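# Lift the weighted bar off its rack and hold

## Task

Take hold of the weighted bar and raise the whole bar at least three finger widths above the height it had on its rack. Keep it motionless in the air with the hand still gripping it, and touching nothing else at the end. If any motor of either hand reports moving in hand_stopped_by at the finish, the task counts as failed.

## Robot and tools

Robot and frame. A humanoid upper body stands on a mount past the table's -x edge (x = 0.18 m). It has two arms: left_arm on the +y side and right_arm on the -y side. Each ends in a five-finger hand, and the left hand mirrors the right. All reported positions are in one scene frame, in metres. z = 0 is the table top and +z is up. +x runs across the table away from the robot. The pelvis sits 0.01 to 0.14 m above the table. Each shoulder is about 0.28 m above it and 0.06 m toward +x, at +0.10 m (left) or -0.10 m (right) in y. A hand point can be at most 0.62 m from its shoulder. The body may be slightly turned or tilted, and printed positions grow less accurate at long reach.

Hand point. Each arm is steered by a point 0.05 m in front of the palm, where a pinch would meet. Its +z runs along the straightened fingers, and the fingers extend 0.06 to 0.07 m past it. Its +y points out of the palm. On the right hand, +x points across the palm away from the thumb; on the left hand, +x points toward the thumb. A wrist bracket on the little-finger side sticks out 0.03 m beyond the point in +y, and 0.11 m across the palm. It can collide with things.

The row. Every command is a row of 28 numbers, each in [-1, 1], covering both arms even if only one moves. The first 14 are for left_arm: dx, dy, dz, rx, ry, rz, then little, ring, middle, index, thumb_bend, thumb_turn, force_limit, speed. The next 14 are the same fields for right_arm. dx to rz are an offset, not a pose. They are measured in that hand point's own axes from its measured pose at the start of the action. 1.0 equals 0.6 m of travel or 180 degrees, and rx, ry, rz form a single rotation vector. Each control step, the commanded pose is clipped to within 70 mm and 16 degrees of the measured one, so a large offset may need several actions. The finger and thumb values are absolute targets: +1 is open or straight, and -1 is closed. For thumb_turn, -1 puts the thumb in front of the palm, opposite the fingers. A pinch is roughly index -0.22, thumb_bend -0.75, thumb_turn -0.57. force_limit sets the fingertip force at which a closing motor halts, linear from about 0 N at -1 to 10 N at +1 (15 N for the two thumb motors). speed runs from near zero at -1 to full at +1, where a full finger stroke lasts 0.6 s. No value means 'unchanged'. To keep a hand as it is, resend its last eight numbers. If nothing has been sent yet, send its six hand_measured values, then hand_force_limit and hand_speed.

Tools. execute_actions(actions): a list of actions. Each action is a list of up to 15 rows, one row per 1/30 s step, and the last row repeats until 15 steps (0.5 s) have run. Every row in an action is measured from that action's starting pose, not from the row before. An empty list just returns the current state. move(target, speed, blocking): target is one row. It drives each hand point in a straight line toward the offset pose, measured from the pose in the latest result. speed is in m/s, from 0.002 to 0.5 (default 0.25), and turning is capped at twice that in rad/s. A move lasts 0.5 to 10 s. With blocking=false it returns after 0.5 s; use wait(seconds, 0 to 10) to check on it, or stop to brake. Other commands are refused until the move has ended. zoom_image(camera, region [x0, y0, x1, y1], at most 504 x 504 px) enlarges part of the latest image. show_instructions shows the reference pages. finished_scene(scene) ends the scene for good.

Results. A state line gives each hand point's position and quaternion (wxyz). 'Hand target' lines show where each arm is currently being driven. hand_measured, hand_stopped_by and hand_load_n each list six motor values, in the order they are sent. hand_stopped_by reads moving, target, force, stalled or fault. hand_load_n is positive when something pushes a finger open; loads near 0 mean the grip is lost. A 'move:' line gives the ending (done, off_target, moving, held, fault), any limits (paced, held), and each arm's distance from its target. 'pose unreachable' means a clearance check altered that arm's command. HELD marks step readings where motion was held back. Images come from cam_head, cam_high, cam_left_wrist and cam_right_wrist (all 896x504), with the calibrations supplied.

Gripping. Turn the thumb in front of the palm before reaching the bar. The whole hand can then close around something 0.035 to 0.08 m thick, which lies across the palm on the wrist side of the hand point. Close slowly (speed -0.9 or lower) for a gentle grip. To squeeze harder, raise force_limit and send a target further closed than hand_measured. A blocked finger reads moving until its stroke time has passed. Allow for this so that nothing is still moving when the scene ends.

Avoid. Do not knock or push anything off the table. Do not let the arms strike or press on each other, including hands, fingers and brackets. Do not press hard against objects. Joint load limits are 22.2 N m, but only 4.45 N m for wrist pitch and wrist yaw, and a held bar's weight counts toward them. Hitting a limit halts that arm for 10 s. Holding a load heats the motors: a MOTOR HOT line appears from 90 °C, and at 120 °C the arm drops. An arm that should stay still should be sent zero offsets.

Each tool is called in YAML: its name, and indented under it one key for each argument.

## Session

execute_actions:
  actions: []

Scene clock: 0.00 s.
left_arm: end_effector_position=(+0.1840, +0.1142, +0.4278) hand_measured=(+1.000, +1.000, +1.000, +1.000, +1.000, +1.000) hand_load_n=(+0.0, +0.0, +0.0, +0.0, +0.0, +0.0) hand_stopped_by=(target, target, target, target, target, target) hand_force_limit=0.00 hand_speed=-0.80 end_effector_quat_wxyz=(+0.051, +0.102, -0.123, +0.986) | right_arm: end_effector_position=(+0.1929, -0.1005, +0.4111) hand_measured=(+1.000, +1.000, +1.000, +1.000, +1.000, +1.000) hand_load_n=(+0.0, +0.0, +0.0, +0.0, +0.0, +0.0) hand_stopped_by=(target, target, target, target, target, target) hand_force_limit=0.00 hand_speed=-0.80 end_effector_quat_wxyz=(+0.973, -0.168, +0.160, +0.014)
Joint positions: left_arm=[-0.177  0.434  0.155 -0.482 -0.394 -0.892 -0.187] | right_arm=[-0.038 -0.445 -0.2   -0.467  0.398 -0.915  0.223]
Joint velocities: left_arm=[-0.002 -0.012 -0.012 -0.002  0.     0.     0.   ] | right_arm=[-0.009  0.011 -0.011  0.002 -0.017  0.     0.   ]
Motor temperatures (°C, as the motors report them): left_arm=[47 38 46 42 40 33 34] | right_arm=[50 42 47 42 41 31 34]
Hand target (left_arm): +0.184, +0.114, +0.428; +0.051, +0.102, -0.123, +0.986
Hand target (right_arm): +0.193, -0.100, +0.411; +0.973, -0.168, +0.160, +0.014
camera_calibration (this result's frames):
cam_left_wrist: T_world_to_cam=[[0.290971, 0.935347, 0.201152, -0.248145], [-0.903893, 0.337662, -0.262607, 0.246098], [-0.31355, -0.105409, 0.943703, -0.200368], [0, 0, 0, 1]] pos_world=[0.231824, 0.127883, 0.30363]
cam_right_wrist: T_world_to_cam=[[-0.160812, 0.934322, -0.318092, 0.251721], [-0.963559, -0.218419, -0.154424, 0.233415], [-0.213759, 0.281667, 0.935399, -0.186795], [0, 0, 0, 1]] pos_world=[0.22546, -0.131592, 0.290843]

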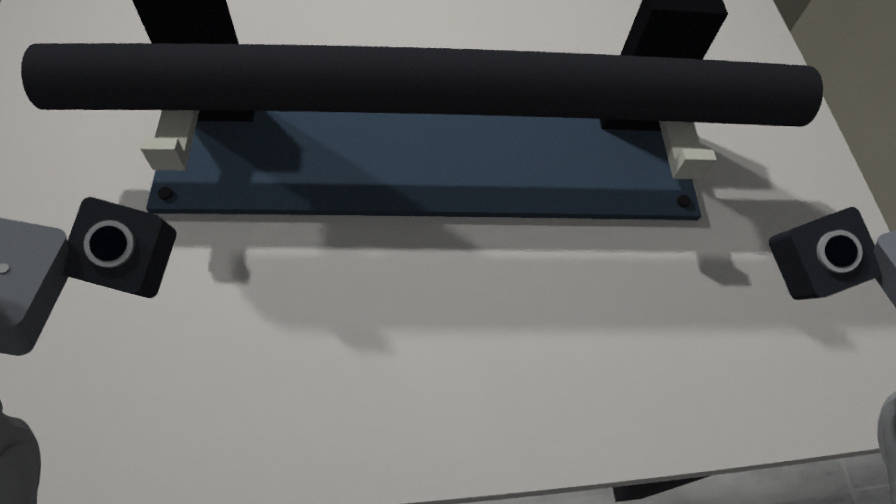

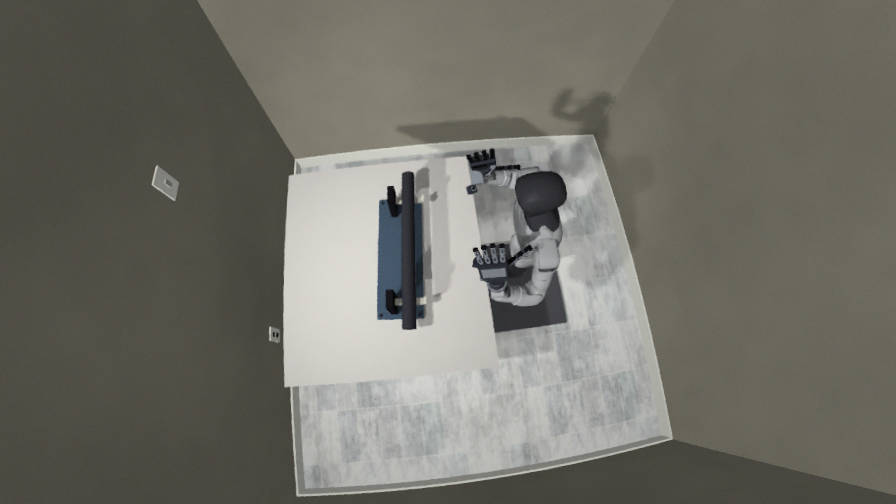

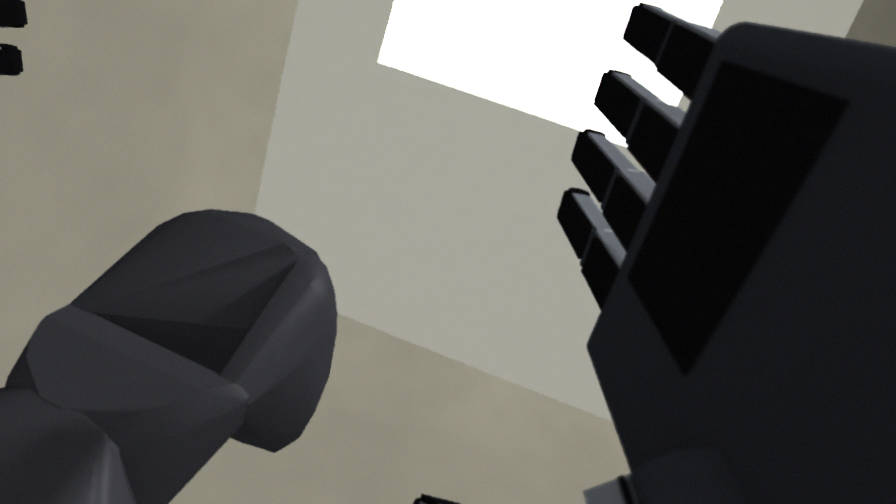

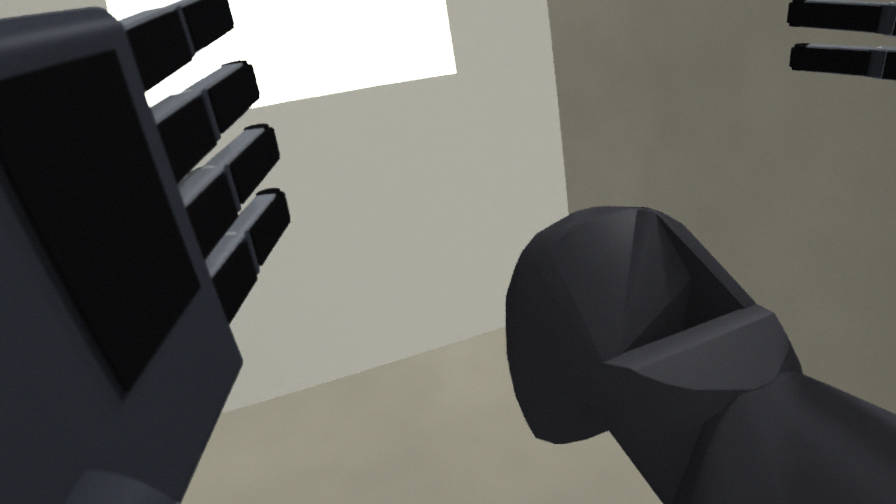

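move:
  target: [-0.371,0.037,-0.422,0.4527,-0.3561,-0.4333,1,1,1,1,1,-1,0.5,0.8,0.383,0.063,-0.423,0.4613,0.2999,0.4621,1,1,1,1,1,-1,0.5,0.8]
  speed: 0.22

Scene clock: 22.73 s.
left_arm: end_effector_position=(+0.2684, +0.1325, +0.2769) hand_measured=(+1.000, +1.000, +1.000, +1.000, +1.000, -1.000) hand_load_n=(+0.0, +0.0, +0.0, +0.0, +0.0, +0.0) hand_stopped_by=(target, target, target, target, target, target) hand_force_limit=0.50 hand_speed=0.80 end_effector_quat_wxyz=(+0.298, +0.413, +0.274, +0.816) | right_arm: end_effector_position=(+0.2670, -0.1145, +0.2448) hand_measured=(+1.000, +1.000, +1.000, +1.000, +1.000, -1.000) hand_load_n=(+0.0, +0.0, +0.0, +0.0, +0.0, +0.0) hand_stopped_by=(target, target, target, target, target, target) hand_force_limit=0.50 hand_speed=0.80 end_effector_quat_wxyz=(+0.811, +0.252, +0.437, +0.296)
Joint positions: left_arm=[ 0.17   0.049 -0.46  -0.145 -0.763 -0.971 -0.165] | right_arm=[ 0.12  -0.062  0.54   0.092  0.973 -1.122  0.361]
Joint velocities: left_arm=[ 0.    -0.009  0.003 -0.002 -0.002  0.     0.   ] | right_arm=[-0.002  0.014  0.005 -0.009  0.014  0.     0.   ]
Motor temperatures (°C, as the motors report them): left_arm=[47 39 46 43 40 34 35] | right_arm=[50 43 47 43 41 31 34]
Hand target (left_arm): +0.268, +0.133, +0.278; +0.298, +0.412, +0.274, +0.817
Hand target (right_arm): +0.267, -0.115, +0.245; +0.812, +0.251, +0.436, +0.296
Off the commanded pose (left_arm): 0.164 m, 62 deg; position and orientation clipped at the last step of the last action.
Off the commanded pose (right_arm): 0.163 m, 60 deg; position and orientation clipped at the last step of the last action.
move: held (left_arm, right_arm); limits=paced,held; held on 78 of 164 steps (left_arm, right_arm), including the last (left_arm, right_arm)
pose unreachable (left arm): on one or more control steps of this call, first in action 0 (counted from 0), this arm could not follow its commanded pose, so it was not sent that pose on those steps. On the call's last step it was still not sent that pose. It may still have moved: this result reports where it is.
cause: the commanded pose would bring a part of the arm (just beyond joint 4 (elbow)) too close to the robot's own body.
pose unreachable (right arm): on one or more control steps of this call, first in action 0 (counted from 0), this arm could not follow its commanded pose, so it was not sent that pose on those steps. On the call's last step it was still not sent that pose. It may still have moved: this result reports where it is.
cause: the commanded pose would bring a part of the arm (just beyond joint 4 (elbow)) too close to the robot's own body.
camera_calibration (this result's frames):
cam_left_wrist: T_world_to_cam=[[0.344775, 0.544014, -0.76497, 0.0455423], [-0.792334, 0.605632, 0.0735918, 0.11803], [0.503325, 0.580739, 0.639848, -0.255568], [0, 0, 0, 1]] pos_world=[0.206451, 0.0521601, 0.189677]
cam_right_wrist: T_world_to_cam=[[-0.31376, 0.645237, 0.69658, -0.016853], [-0.794123, -0.580489, 0.180006, 0.107526], [0.520503, -0.496692, 0.694532, -0.237687], [0, 0, 0, 1]] pos_world=[0.203818, -0.0447651, 0.157465]

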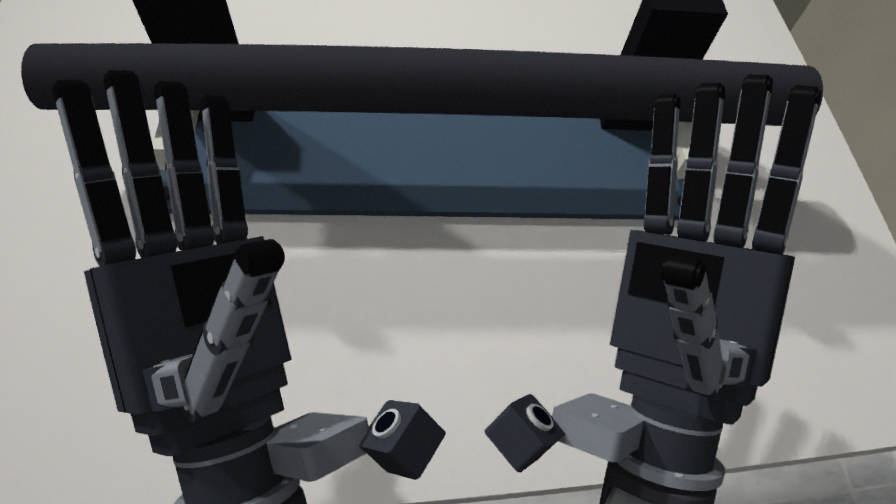

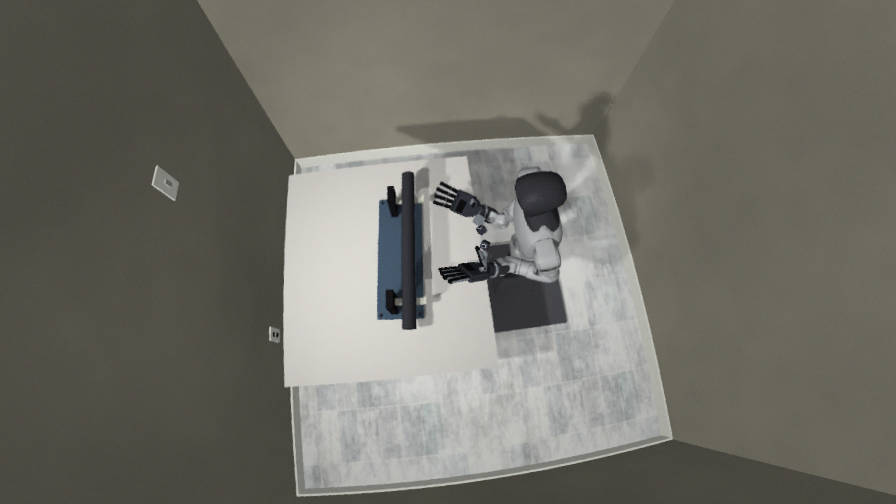

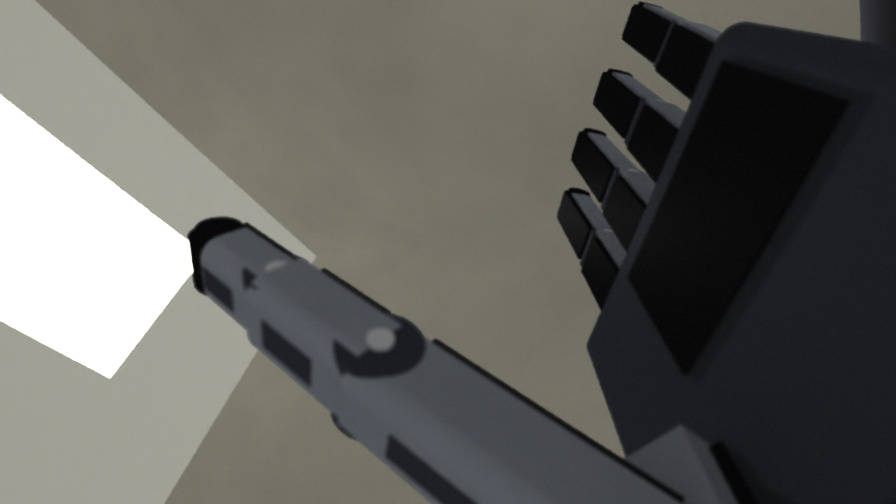

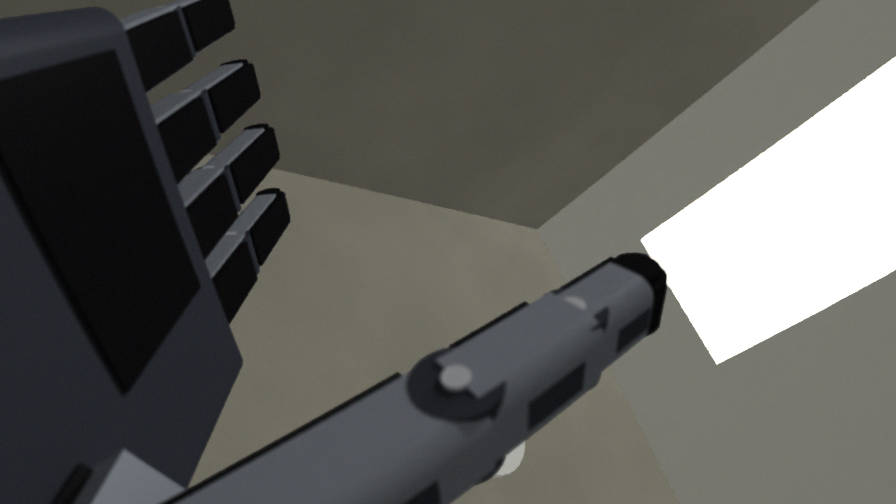

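move:
  target: [0.042,-0.189,0.029,0.1406,-0.1248,-0.2163,1,1,1,1,1,-1,0.5,0.8,-0.026,-0.168,0.046,0.1378,0.1088,0.2307,1,1,1,1,1,-1,0.5,0.8]
  speed: 0.2

Scene clock: 33.27 s.
left_arm: end_effector_position=(+0.3043, +0.2329, +0.2247) hand_measured=(+1.000, +1.000, +1.000, +1.000, +1.000, -1.000) hand_load_n=(+0.0, +0.0, +0.0, +0.0, +0.0, +0.0) hand_stopped_by=(target, target, target, target, target, target) hand_force_limit=0.50 hand_speed=0.80 end_effector_quat_wxyz=(+0.498, +0.496, +0.499, +0.507) | right_arm: end_effector_position=(+0.3047, -0.2018, +0.1993) hand_measured=(+1.000, +1.000, +1.000, +1.000, +1.000, -1.000) hand_load_n=(+0.0, +0.0, +0.0, +0.0, +0.0, +0.0) hand_stopped_by=(target, target, target, target, target, target) hand_force_limit=0.50 hand_speed=0.80 end_effector_quat_wxyz=(+0.506, +0.494, +0.500, +0.501)
Joint positions: left_arm=[ 0.437  0.603 -0.207 -0.685 -1.965 -0.419 -0.128] | right_arm=[ 0.353 -0.515  0.375 -0.507  1.933 -0.44   0.262]
Joint velocities: left_arm=[ 0.003 -0.011  0.028  0.     0.006  0.03   0.004] | right_arm=[ 0.008 -0.002  0.002  0.008  0.     0.011 -0.001]
Motor temperatures (°C, as the motors report them): left_arm=[47 39 46 44 40 34 35] | right_arm=[50 42 47 43 41 31 35]
Hand target (left_arm): +0.304, +0.234, +0.223; +0.497, +0.496, +0.502, +0.505
Hand target (right_arm): +0.305, -0.203, +0.197; +0.503, +0.498, +0.499, +0.499
Off the commanded pose (left_arm): 0.007 m, 1 deg.
Off the commanded pose (right_arm): 0.006 m, 1 deg.
joint sent to its limit (left arm) — the command would take joint 5 (wrist roll) past its lower limit, so that joint was sent only as far as its limit.
joint sent to its limit (right arm) — the command would take joint 5 (wrist roll) past its upper limit, so that joint was sent only as far as its limit.
move: off_target (left_arm, right_arm)
camera_calibration (this result's frames):
cam_left_wrist: T_world_to_cam=[[0.0230555, -0.163152, -0.986332, 0.25093], [-0.512483, 0.845177, -0.151782, -0.000772628], [0.858388, 0.508977, -0.0641264, -0.231678], [0, 0, 0, 1]] pos_world=[0.192688, 0.159511, 0.232527]
cam_right_wrist: T_world_to_cam=[[-0.0357988, -0.0673665, 0.997086, -0.205361], [-0.504485, -0.86005, -0.0762206, 0.0013638], [0.862678, -0.505744, -0.0031967, -0.236059], [0, 0, 0, 1]] pos_world=[0.196979, -0.132047, 0.204111]

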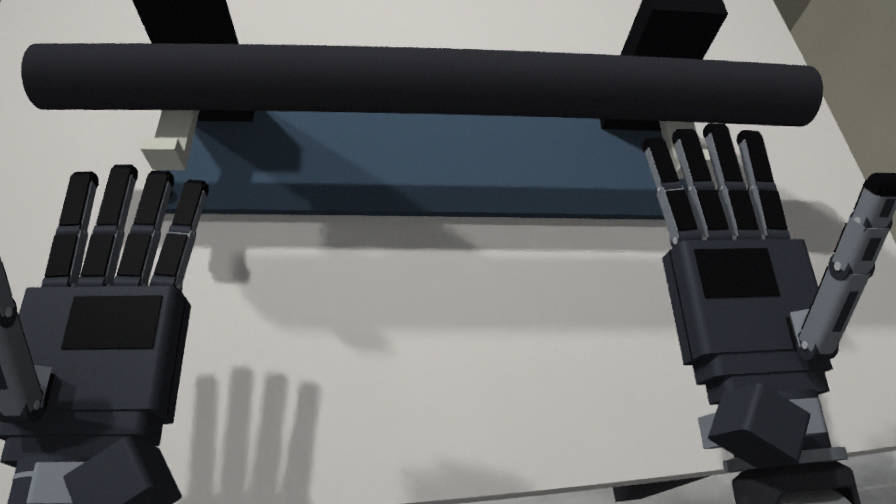

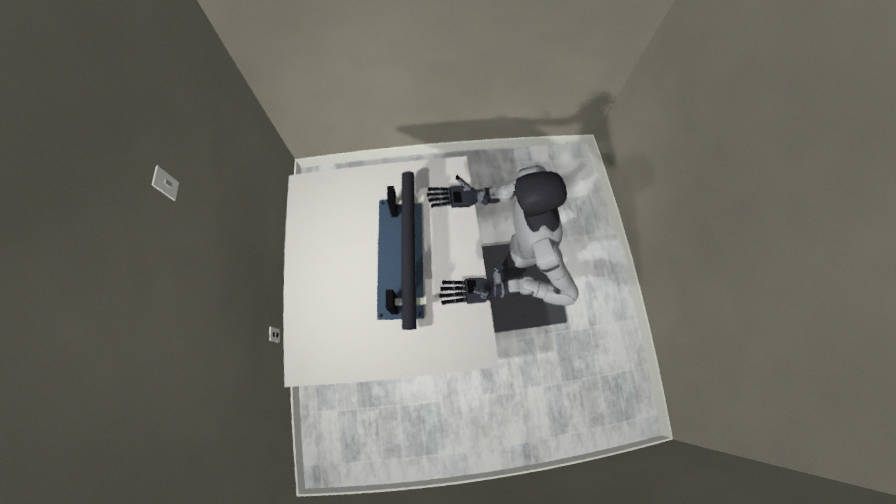

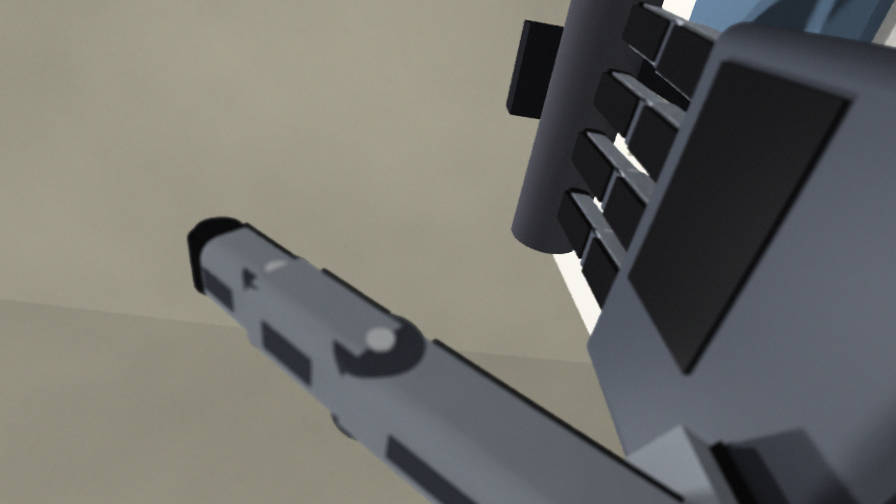

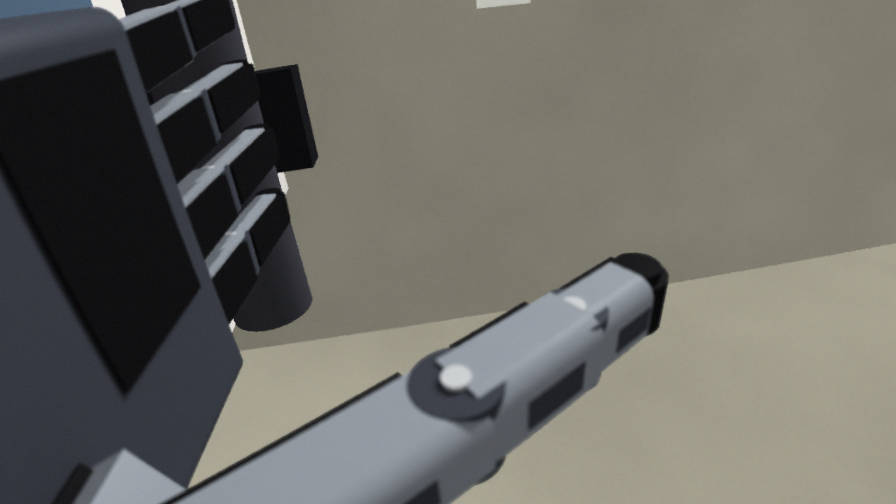

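move:
  target: [-0.122,-0.15,0.11,0.0833,-0.022,0.003,1,1,1,1,1,-1,0.5,0.8,0.062,-0.165,0.075,0.0833,-0.022,0.003,1,1,1,1,1,-1,0.5,0.8]
  speed: 0.15

Scene clock: 42.30 s.
left_arm: end_effector_position=(+0.3681, +0.1573, +0.1307) hand_measured=(+1.000, +1.000, +1.000, +1.000, +1.000, -1.000) hand_load_n=(+0.0, +0.0, +0.0, +0.0, +0.0, +0.0) hand_stopped_by=(target, target, target, target, target, target) hand_force_limit=0.50 hand_speed=0.80 end_effector_quat_wxyz=(+0.448, +0.574, +0.546, +0.415) | right_arm: end_effector_position=(+0.3404, -0.1778, +0.1189) hand_measured=(+1.000, +1.000, +1.000, +0.510, +1.000, -1.000) hand_load_n=(+0.0, +0.0, +0.0, -20.5, +0.0, +0.0) hand_stopped_by=(target, target, target, target, target, target) hand_force_limit=0.50 hand_speed=0.80 end_effector_quat_wxyz=(+0.489, +0.565, +0.523, +0.410)
Joint positions: left_arm=[ 0.056  0.352 -0.462 -0.313 -1.783 -0.46   0.171] | right_arm=[ 0.095 -0.269  0.545 -0.15   1.81  -0.652  0.108]
Joint velocities: left_arm=[-0.006 -0.005 -0.002  0.003  0.005  0.     0.   ] | right_arm=[-0.009 -0.028  0.037  0.     0.021 -0.027  0.   ]
Motor temperatures (°C, as the motors report them): left_arm=[47 39 47 44 40 33 35] | right_arm=[50 42 47 43 41 32 36]
Hand target (left_arm): +0.368, +0.157, +0.131; +0.447, +0.574, +0.545, +0.416
Hand target (right_arm): +0.353, -0.163, +0.107; +0.453, +0.571, +0.542, +0.419
Off the commanded pose (left_arm): 0.007 m, 1 deg.
Off the commanded pose (right_arm): 0.024 m, 5 deg.
move: off_target (left_arm, right_arm)
camera_calibration (this result's frames):
cam_left_wrist: T_world_to_cam=[[-0.25086, -0.166778, -0.953548, 0.241446], [-0.473993, 0.880044, -0.0292234, 0.0458792], [0.844038, 0.444644, -0.29982, -0.207785], [0, 0, 0, 1]] pos_world=[0.257694, 0.0922823, 0.169273]
cam_right_wrist: T_world_to_cam=[[0.158374, -0.0489643, 0.986164, -0.183822], [-0.608701, -0.791243, 0.0584685, 0.0656439], [0.777432, -0.609539, -0.155117, -0.226396], [0, 0, 0, 1]] pos_world=[0.245077, -0.0950575, 0.142323]

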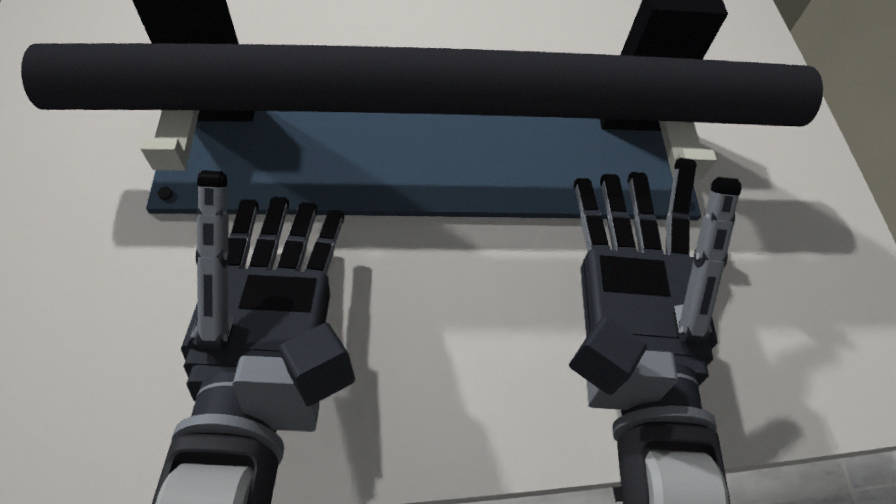

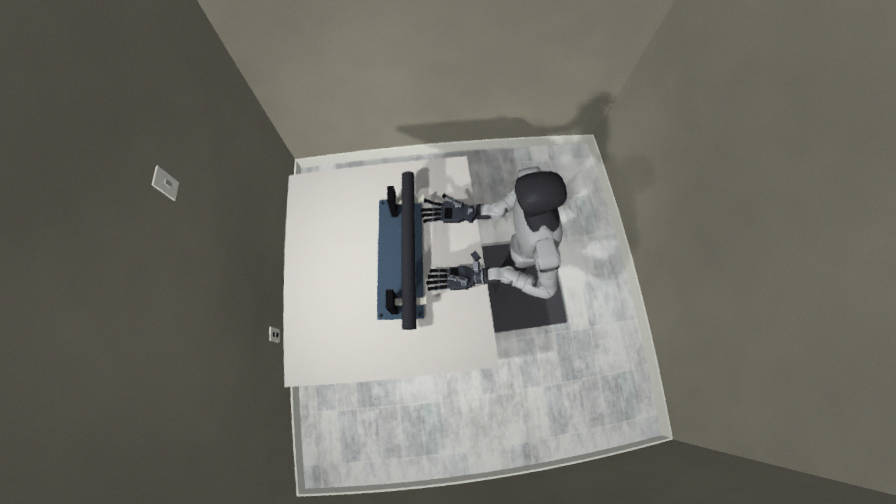

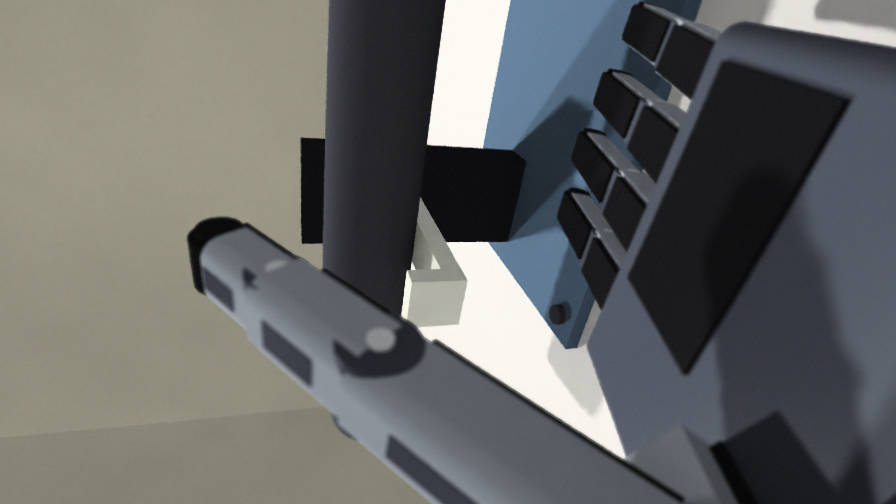

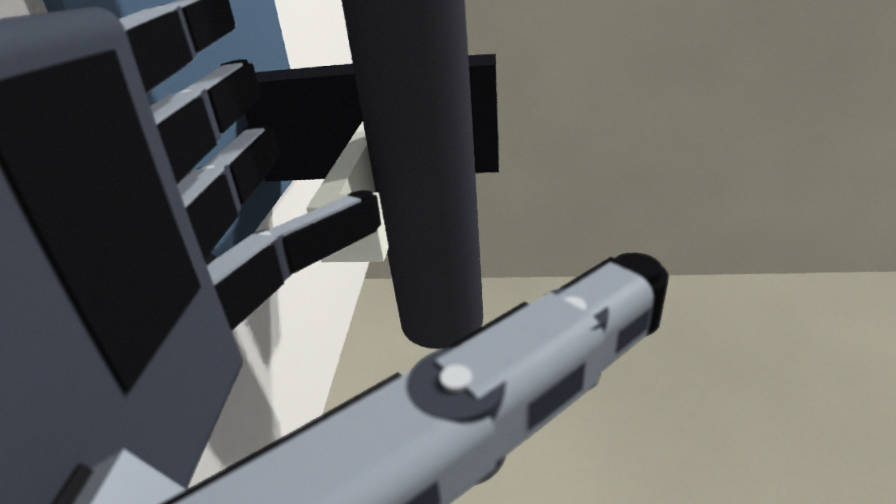

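move:
  target: [0,0,0,0,0,0,1,1,1,1,1,-1,0.5,0.8,0.06,0.05,-0.06,0,0,0,1,1,1,0.95,1,-1,0.5,0.8]
  speed: 0.08

Scene clock: 47.03 s.
left_arm: end_effector_position=(+0.3681, +0.1573, +0.1307) hand_measured=(+1.000, +1.000, +1.000, +1.000, +1.000, -1.000) hand_load_n=(+0.0, +0.0, +0.0, +0.0, +0.0, +0.0) hand_stopped_by=(target, target, target, target, target, target) hand_force_limit=0.50 hand_speed=0.80 end_effector_quat_wxyz=(+0.448, +0.574, +0.546, +0.415) | right_arm: end_effector_position=(+0.3271, -0.1530, +0.1404) hand_measured=(+1.000, +1.000, +1.000, +0.950, +1.000, -1.000) hand_load_n=(+0.0, +0.0, +0.0, +0.0, +0.0, +0.0) hand_stopped_by=(target, target, target, target, target, target) hand_force_limit=0.50 hand_speed=0.80 end_effector_quat_wxyz=(+0.490, +0.563, +0.522, +0.413)
Joint positions: left_arm=[ 0.056  0.352 -0.462 -0.313 -1.783 -0.46   0.171] | right_arm=[ 0.142 -0.225  0.656 -0.276  1.646 -0.758 -0.008]
Joint velocities: left_arm=[ 0.003 -0.012  0.002  0.008 -0.002  0.     0.   ] | right_arm=[ 0.002 -0.002  0.    -0.009  0.002  0.     0.   ]
Motor temperatures (°C, as the motors report them): left_arm=[47 39 47 44 40 33 36] | right_arm=[51 42 47 43 41 34 37]
Hand target (left_arm): +0.368, +0.157, +0.131; +0.448, +0.574, +0.546, +0.415
Hand target (right_arm): +0.327, -0.154, +0.140; +0.491, +0.563, +0.523, +0.411
Off the commanded pose (left_arm): 0.000 m, 0 deg.
Off the commanded pose (right_arm): 0.024 m, 1 deg.
move: held (right_arm); limits=held; held on 14 of 30 steps (right_arm), including the last (right_arm)
pose unreachable (right arm): on one or more control steps of this call, first in action 0 (counted from 0), this arm could not follow its commanded pose, so it was not sent that pose on those steps. On the call's last step it was still not sent that pose. It may still have moved: this result reports where it is.
cause: the commanded pose would bring a part of the arm (just beyond joint 5 (wrist roll)) too close to the robot's own body.
camera_calibration (this result's frames):
cam_left_wrist: T_world_to_cam=[[-0.250855, -0.166784, -0.953549, 0.241446], [-0.474022, 0.880028, -0.0292207, 0.0458847], [0.844023, 0.444673, -0.299819, -0.207787], [0, 0, 0, 1]] pos_world=[0.257695, 0.0922868, 0.169273]
cam_right_wrist: T_world_to_cam=[[0.149857, -0.0493017, 0.987478, -0.199175], [-0.605866, -0.793845, 0.0523107, 0.0754268], [0.781325, -0.606119, -0.148834, -0.199236], [0, 0, 0, 1]] pos_world=[0.231214, -0.070703, 0.163082]

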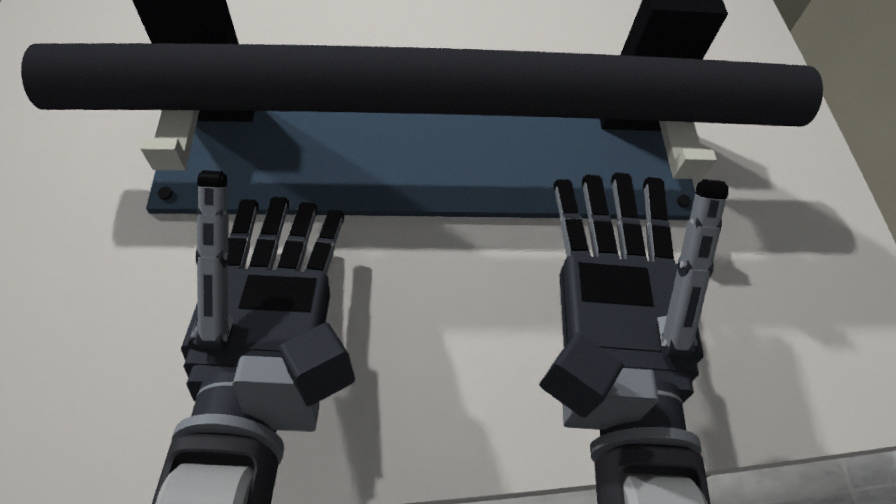

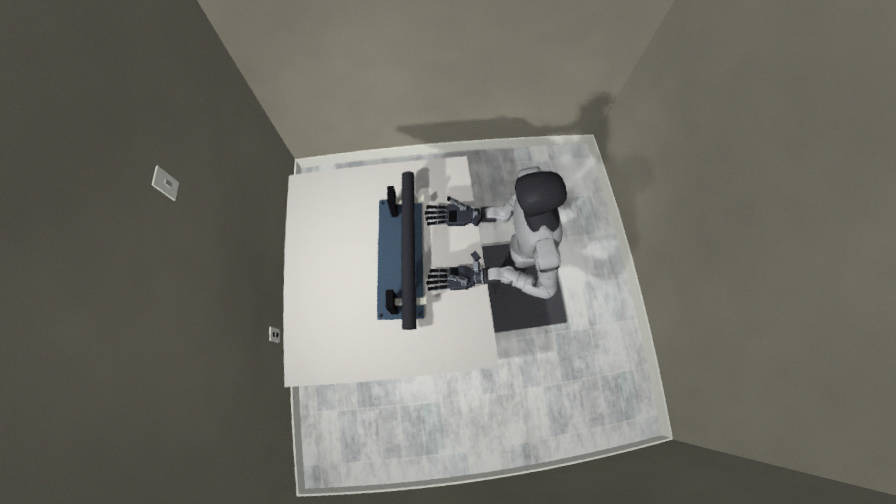

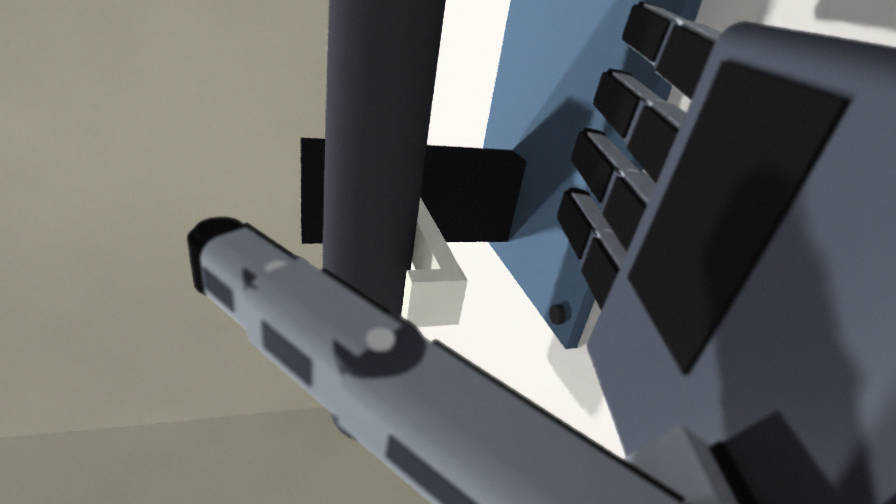

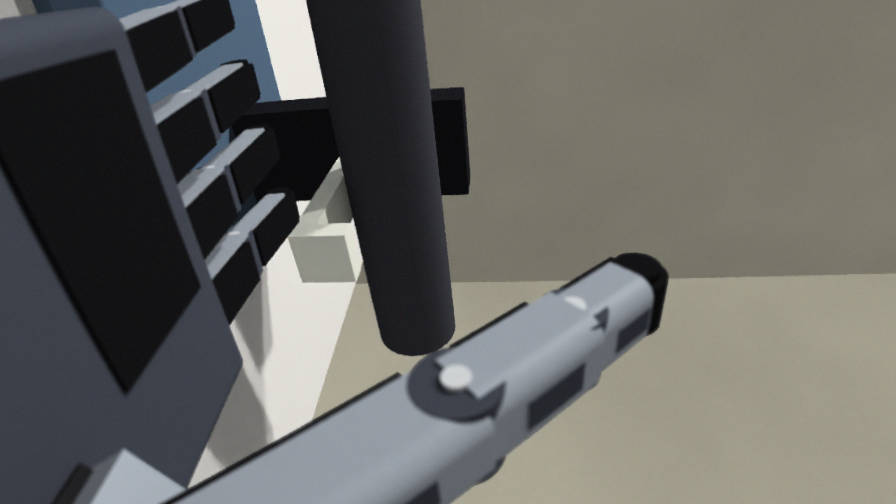

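move:
  target: [0.003,-0.013,0.055,0,0,0,1,1,1,1,1,-1,0.5,0.8,0.033,-0.088,0.047,0.02,0.017,0,1,1,1,1,1,-1,0.5,0.8]
  speed: 0.06

Scene clock: 59.87 s.
left_arm: end_effector_position=(+0.3968, +0.1543, +0.1131) hand_measured=(+1.000, +1.000, +1.000, +1.000, +1.000, -1.000) hand_load_n=(+0.0, +0.0, +0.0, +0.0, +0.0, +0.0) hand_stopped_by=(target, target, target, target, target, target) hand_force_limit=0.50 hand_speed=0.80 end_effector_quat_wxyz=(+0.448, +0.576, +0.544, +0.414) | right_arm: end_effector_position=(+0.3478, -0.1376, +0.0834) hand_measured=(+1.000, +1.000, +1.000, +1.000, +1.000, -1.000) hand_load_n=(+0.0, +0.0, +0.0, +0.0, +0.0, +0.0) hand_stopped_by=(target, target, target, target, target, target) hand_force_limit=0.50 hand_speed=0.80 end_effector_quat_wxyz=(+0.457, +0.565, +0.549, +0.412)
Joint positions: left_arm=[-0.091  0.321 -0.448 -0.098 -1.849 -0.425  0.104] | right_arm=[ 0.014 -0.162  0.618  0.056  1.823 -0.644  0.166]
Joint velocities: left_arm=[ 0.    -0.012 -0.006  0.002  0.002  0.    -0.001] | right_arm=[ 0.006 -0.008  0.     0.003 -0.012  0.     0.002]
Motor temperatures (°C, as the motors report them): left_arm=[47 38 47 45 40 33 36] | right_arm=[51 42 47 44 41 32 36]
Hand target (left_arm): +0.397, +0.154, +0.113; +0.449, +0.574, +0.545, +0.413
Hand target (right_arm): +0.348, -0.138, +0.083; +0.456, +0.567, +0.548, +0.414
Off the commanded pose (left_arm): 0.004 m, 0 deg.
Off the commanded pose (right_arm): 0.001 m, 0 deg.
move: off_target (left_arm)
camera_calibration (this result's frames):
cam_left_wrist: T_world_to_cam=[[-0.253734, -0.162647, -0.953501, 0.231881], [-0.470429, 0.882076, -0.025278, 0.0594298], [0.845172, 0.442141, -0.300327, -0.235928], [0, 0, 0, 1]] pos_world=[0.286194, 0.0896065, 0.151745]
cam_right_wrist: T_world_to_cam=[[0.216597, -0.055108, 0.974705, -0.168105], [-0.557406, -0.82665, 0.0771283, 0.0797619], [0.801489, -0.560012, -0.209767, -0.210084], [0, 0, 0, 1]] pos_world=[0.249251, -0.0609785, 0.113632]

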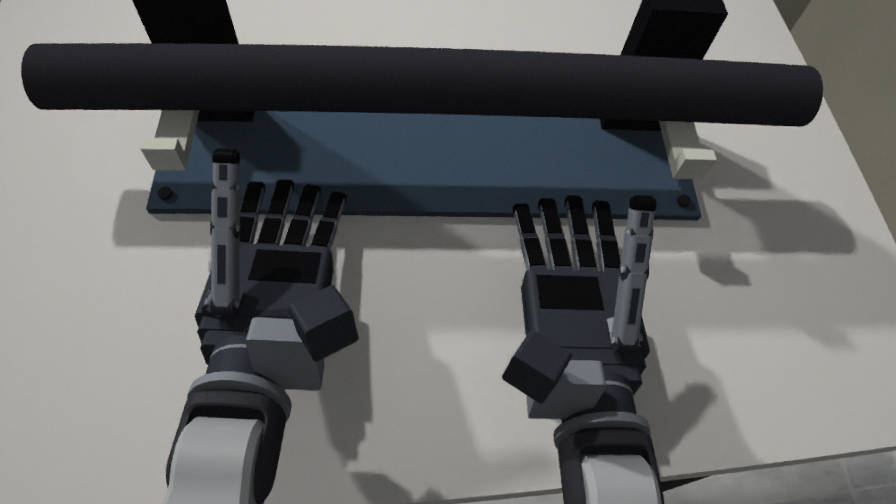

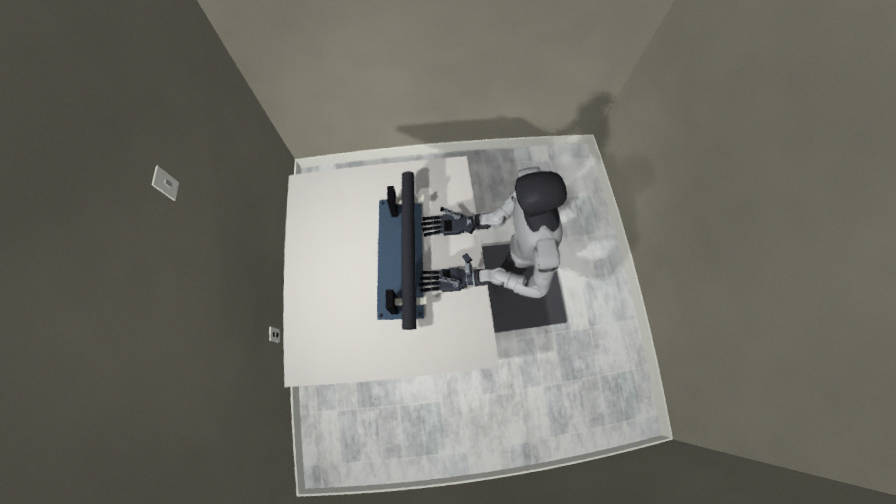

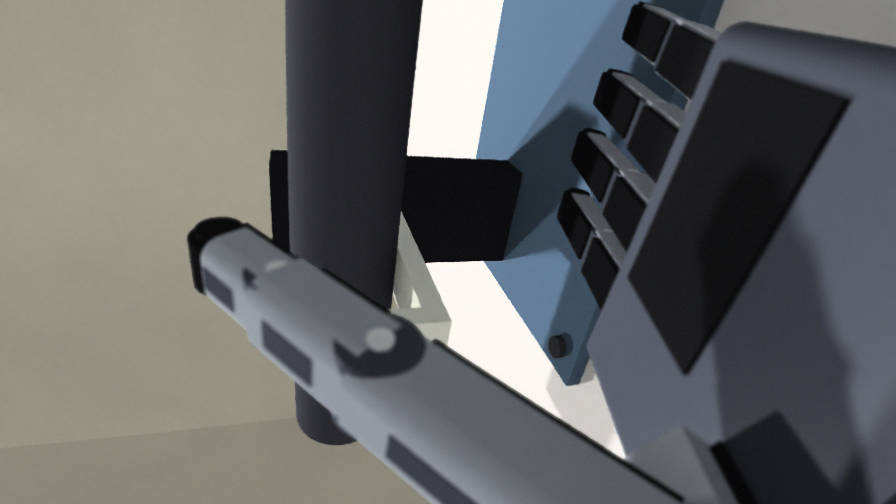

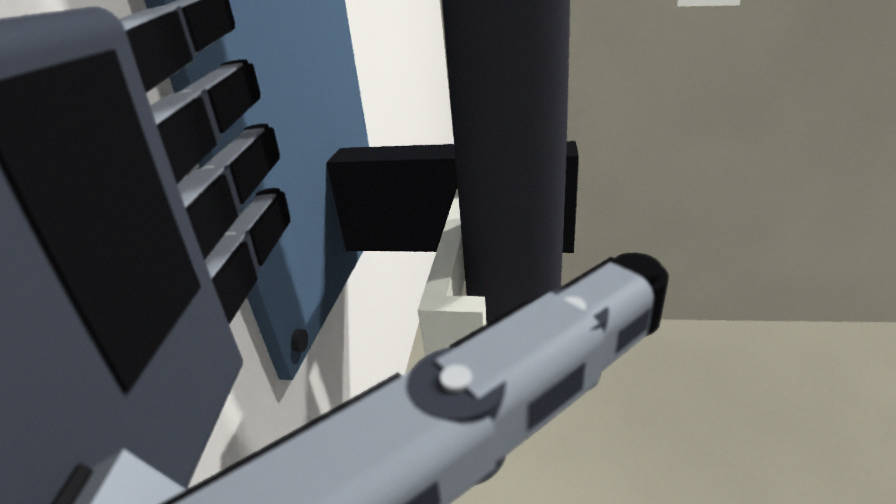

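execute_actions:
  actions: []

Scene clock: 67.63 s.
left_arm: end_effector_position=(+0.3968, +0.1543, +0.1131) hand_measured=(+1.000, +1.000, +1.000, +1.000, +1.000, -1.000) hand_load_n=(+0.0, +0.0, +0.0, +0.0, +0.0, +0.0) hand_stopped_by=(target, target, target, target, target, target) hand_force_limit=0.50 hand_speed=0.80 end_effector_quat_wxyz=(+0.448, +0.576, +0.544, +0.414) | right_arm: end_effector_position=(+0.3478, -0.1376, +0.0833) hand_measured=(+1.000, +1.000, +1.000, +1.000, +1.000, -1.000) hand_load_n=(+0.0, +0.0, +0.0, +0.0, +0.0, +0.0) hand_stopped_by=(target, target, target, target, target, target) hand_force_limit=0.50 hand_speed=0.80 end_effector_quat_wxyz=(+0.457, +0.565, +0.549, +0.412)
Joint positions: left_arm=[-0.091  0.321 -0.448 -0.098 -1.849 -0.425  0.104] | right_arm=[ 0.014 -0.162  0.618  0.056  1.823 -0.644  0.166]
Joint velocities: left_arm=[ 0.002  0.005  0.006  0.    -0.005  0.     0.   ] | right_arm=[ 0.003  0.     0.015 -0.002  0.003  0.     0.   ]
Motor temperatures (°C, as the motors report them): left_arm=[48 38 47 45 40 33 37] | right_arm=[51 42 47 44 41 31 36]
Hand target (left_arm): +0.397, +0.154, +0.113; +0.449, +0.574, +0.545, +0.413
Hand target (right_arm): +0.348, -0.138, +0.083; +0.456, +0.567, +0.548, +0.414
Off the commanded pose (left_arm): 0.004 m, 0 deg.
Off the commanded pose (right_arm): 0.001 m, 0 deg.
camera_calibration (this result's frames):
cam_left_wrist: T_world_to_cam=[[-0.253666, -0.162741, -0.953504, 0.231877], [-0.470442, 0.882065, -0.0253942, 0.0594456], [0.845185, 0.442126, -0.30031, -0.235932], [0, 0, 0, 1]] pos_world=[0.286191, 0.0896127, 0.151753]
cam_right_wrist: T_world_to_cam=[[0.216615, -0.0551249, 0.974699, -0.168091], [-0.557421, -0.82664, 0.0771289, 0.0797595], [0.801474, -0.560025, -0.209791, -0.210082], [0, 0, 0, 1]] pos_world=[0.249246, -0.0609849, 0.113613]

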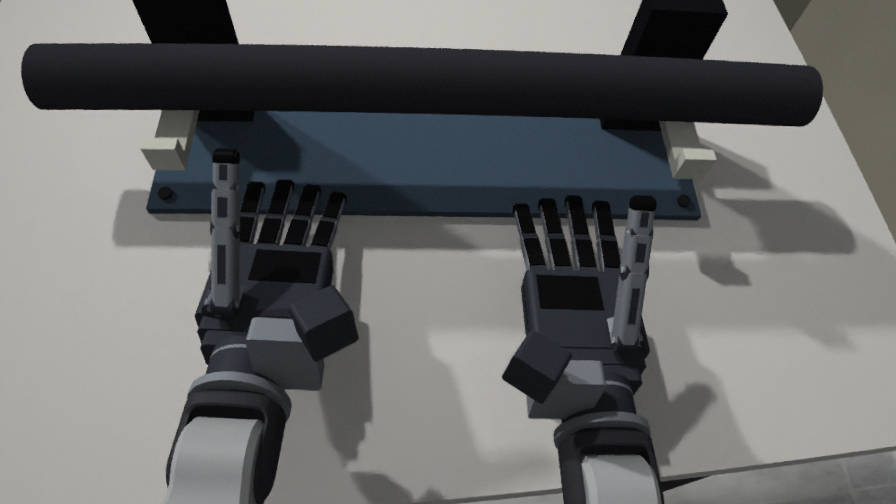

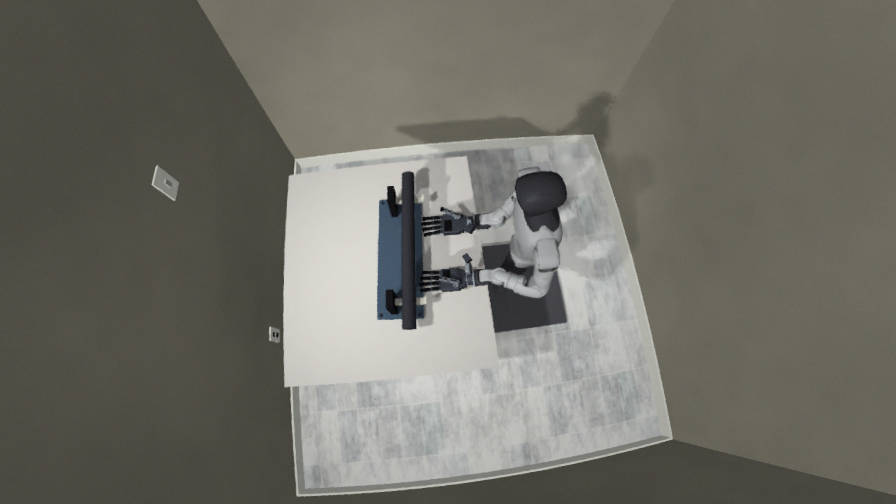

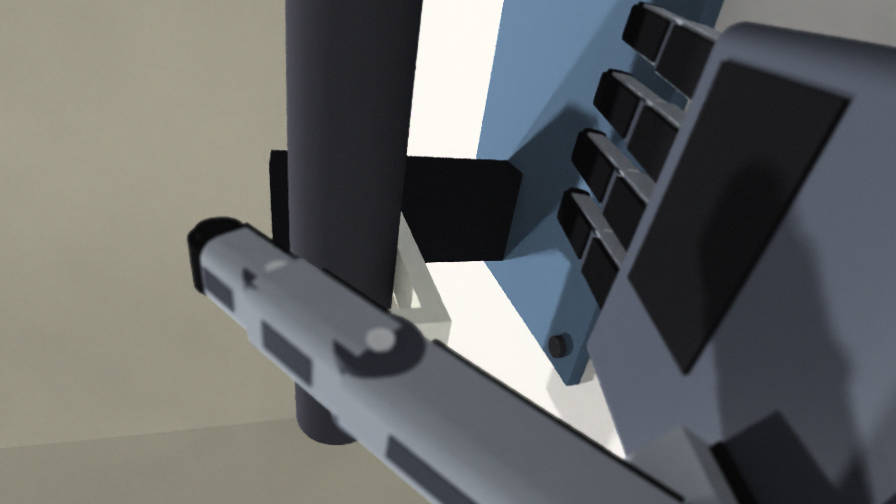

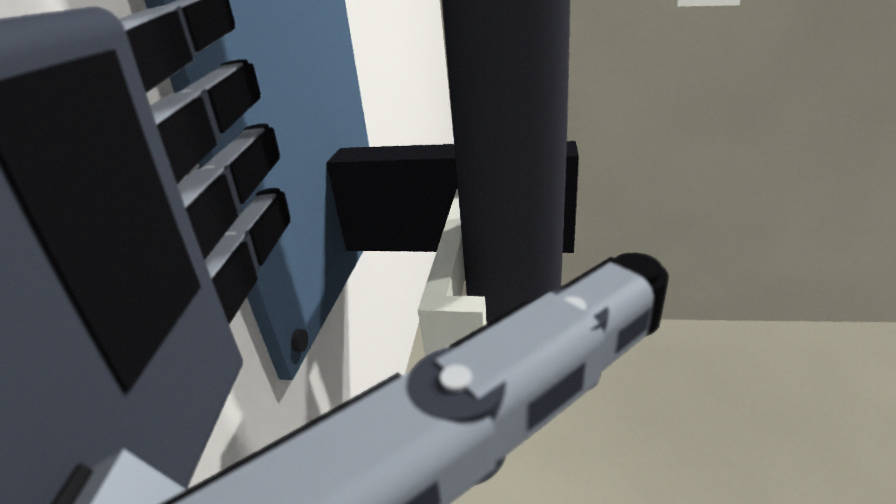

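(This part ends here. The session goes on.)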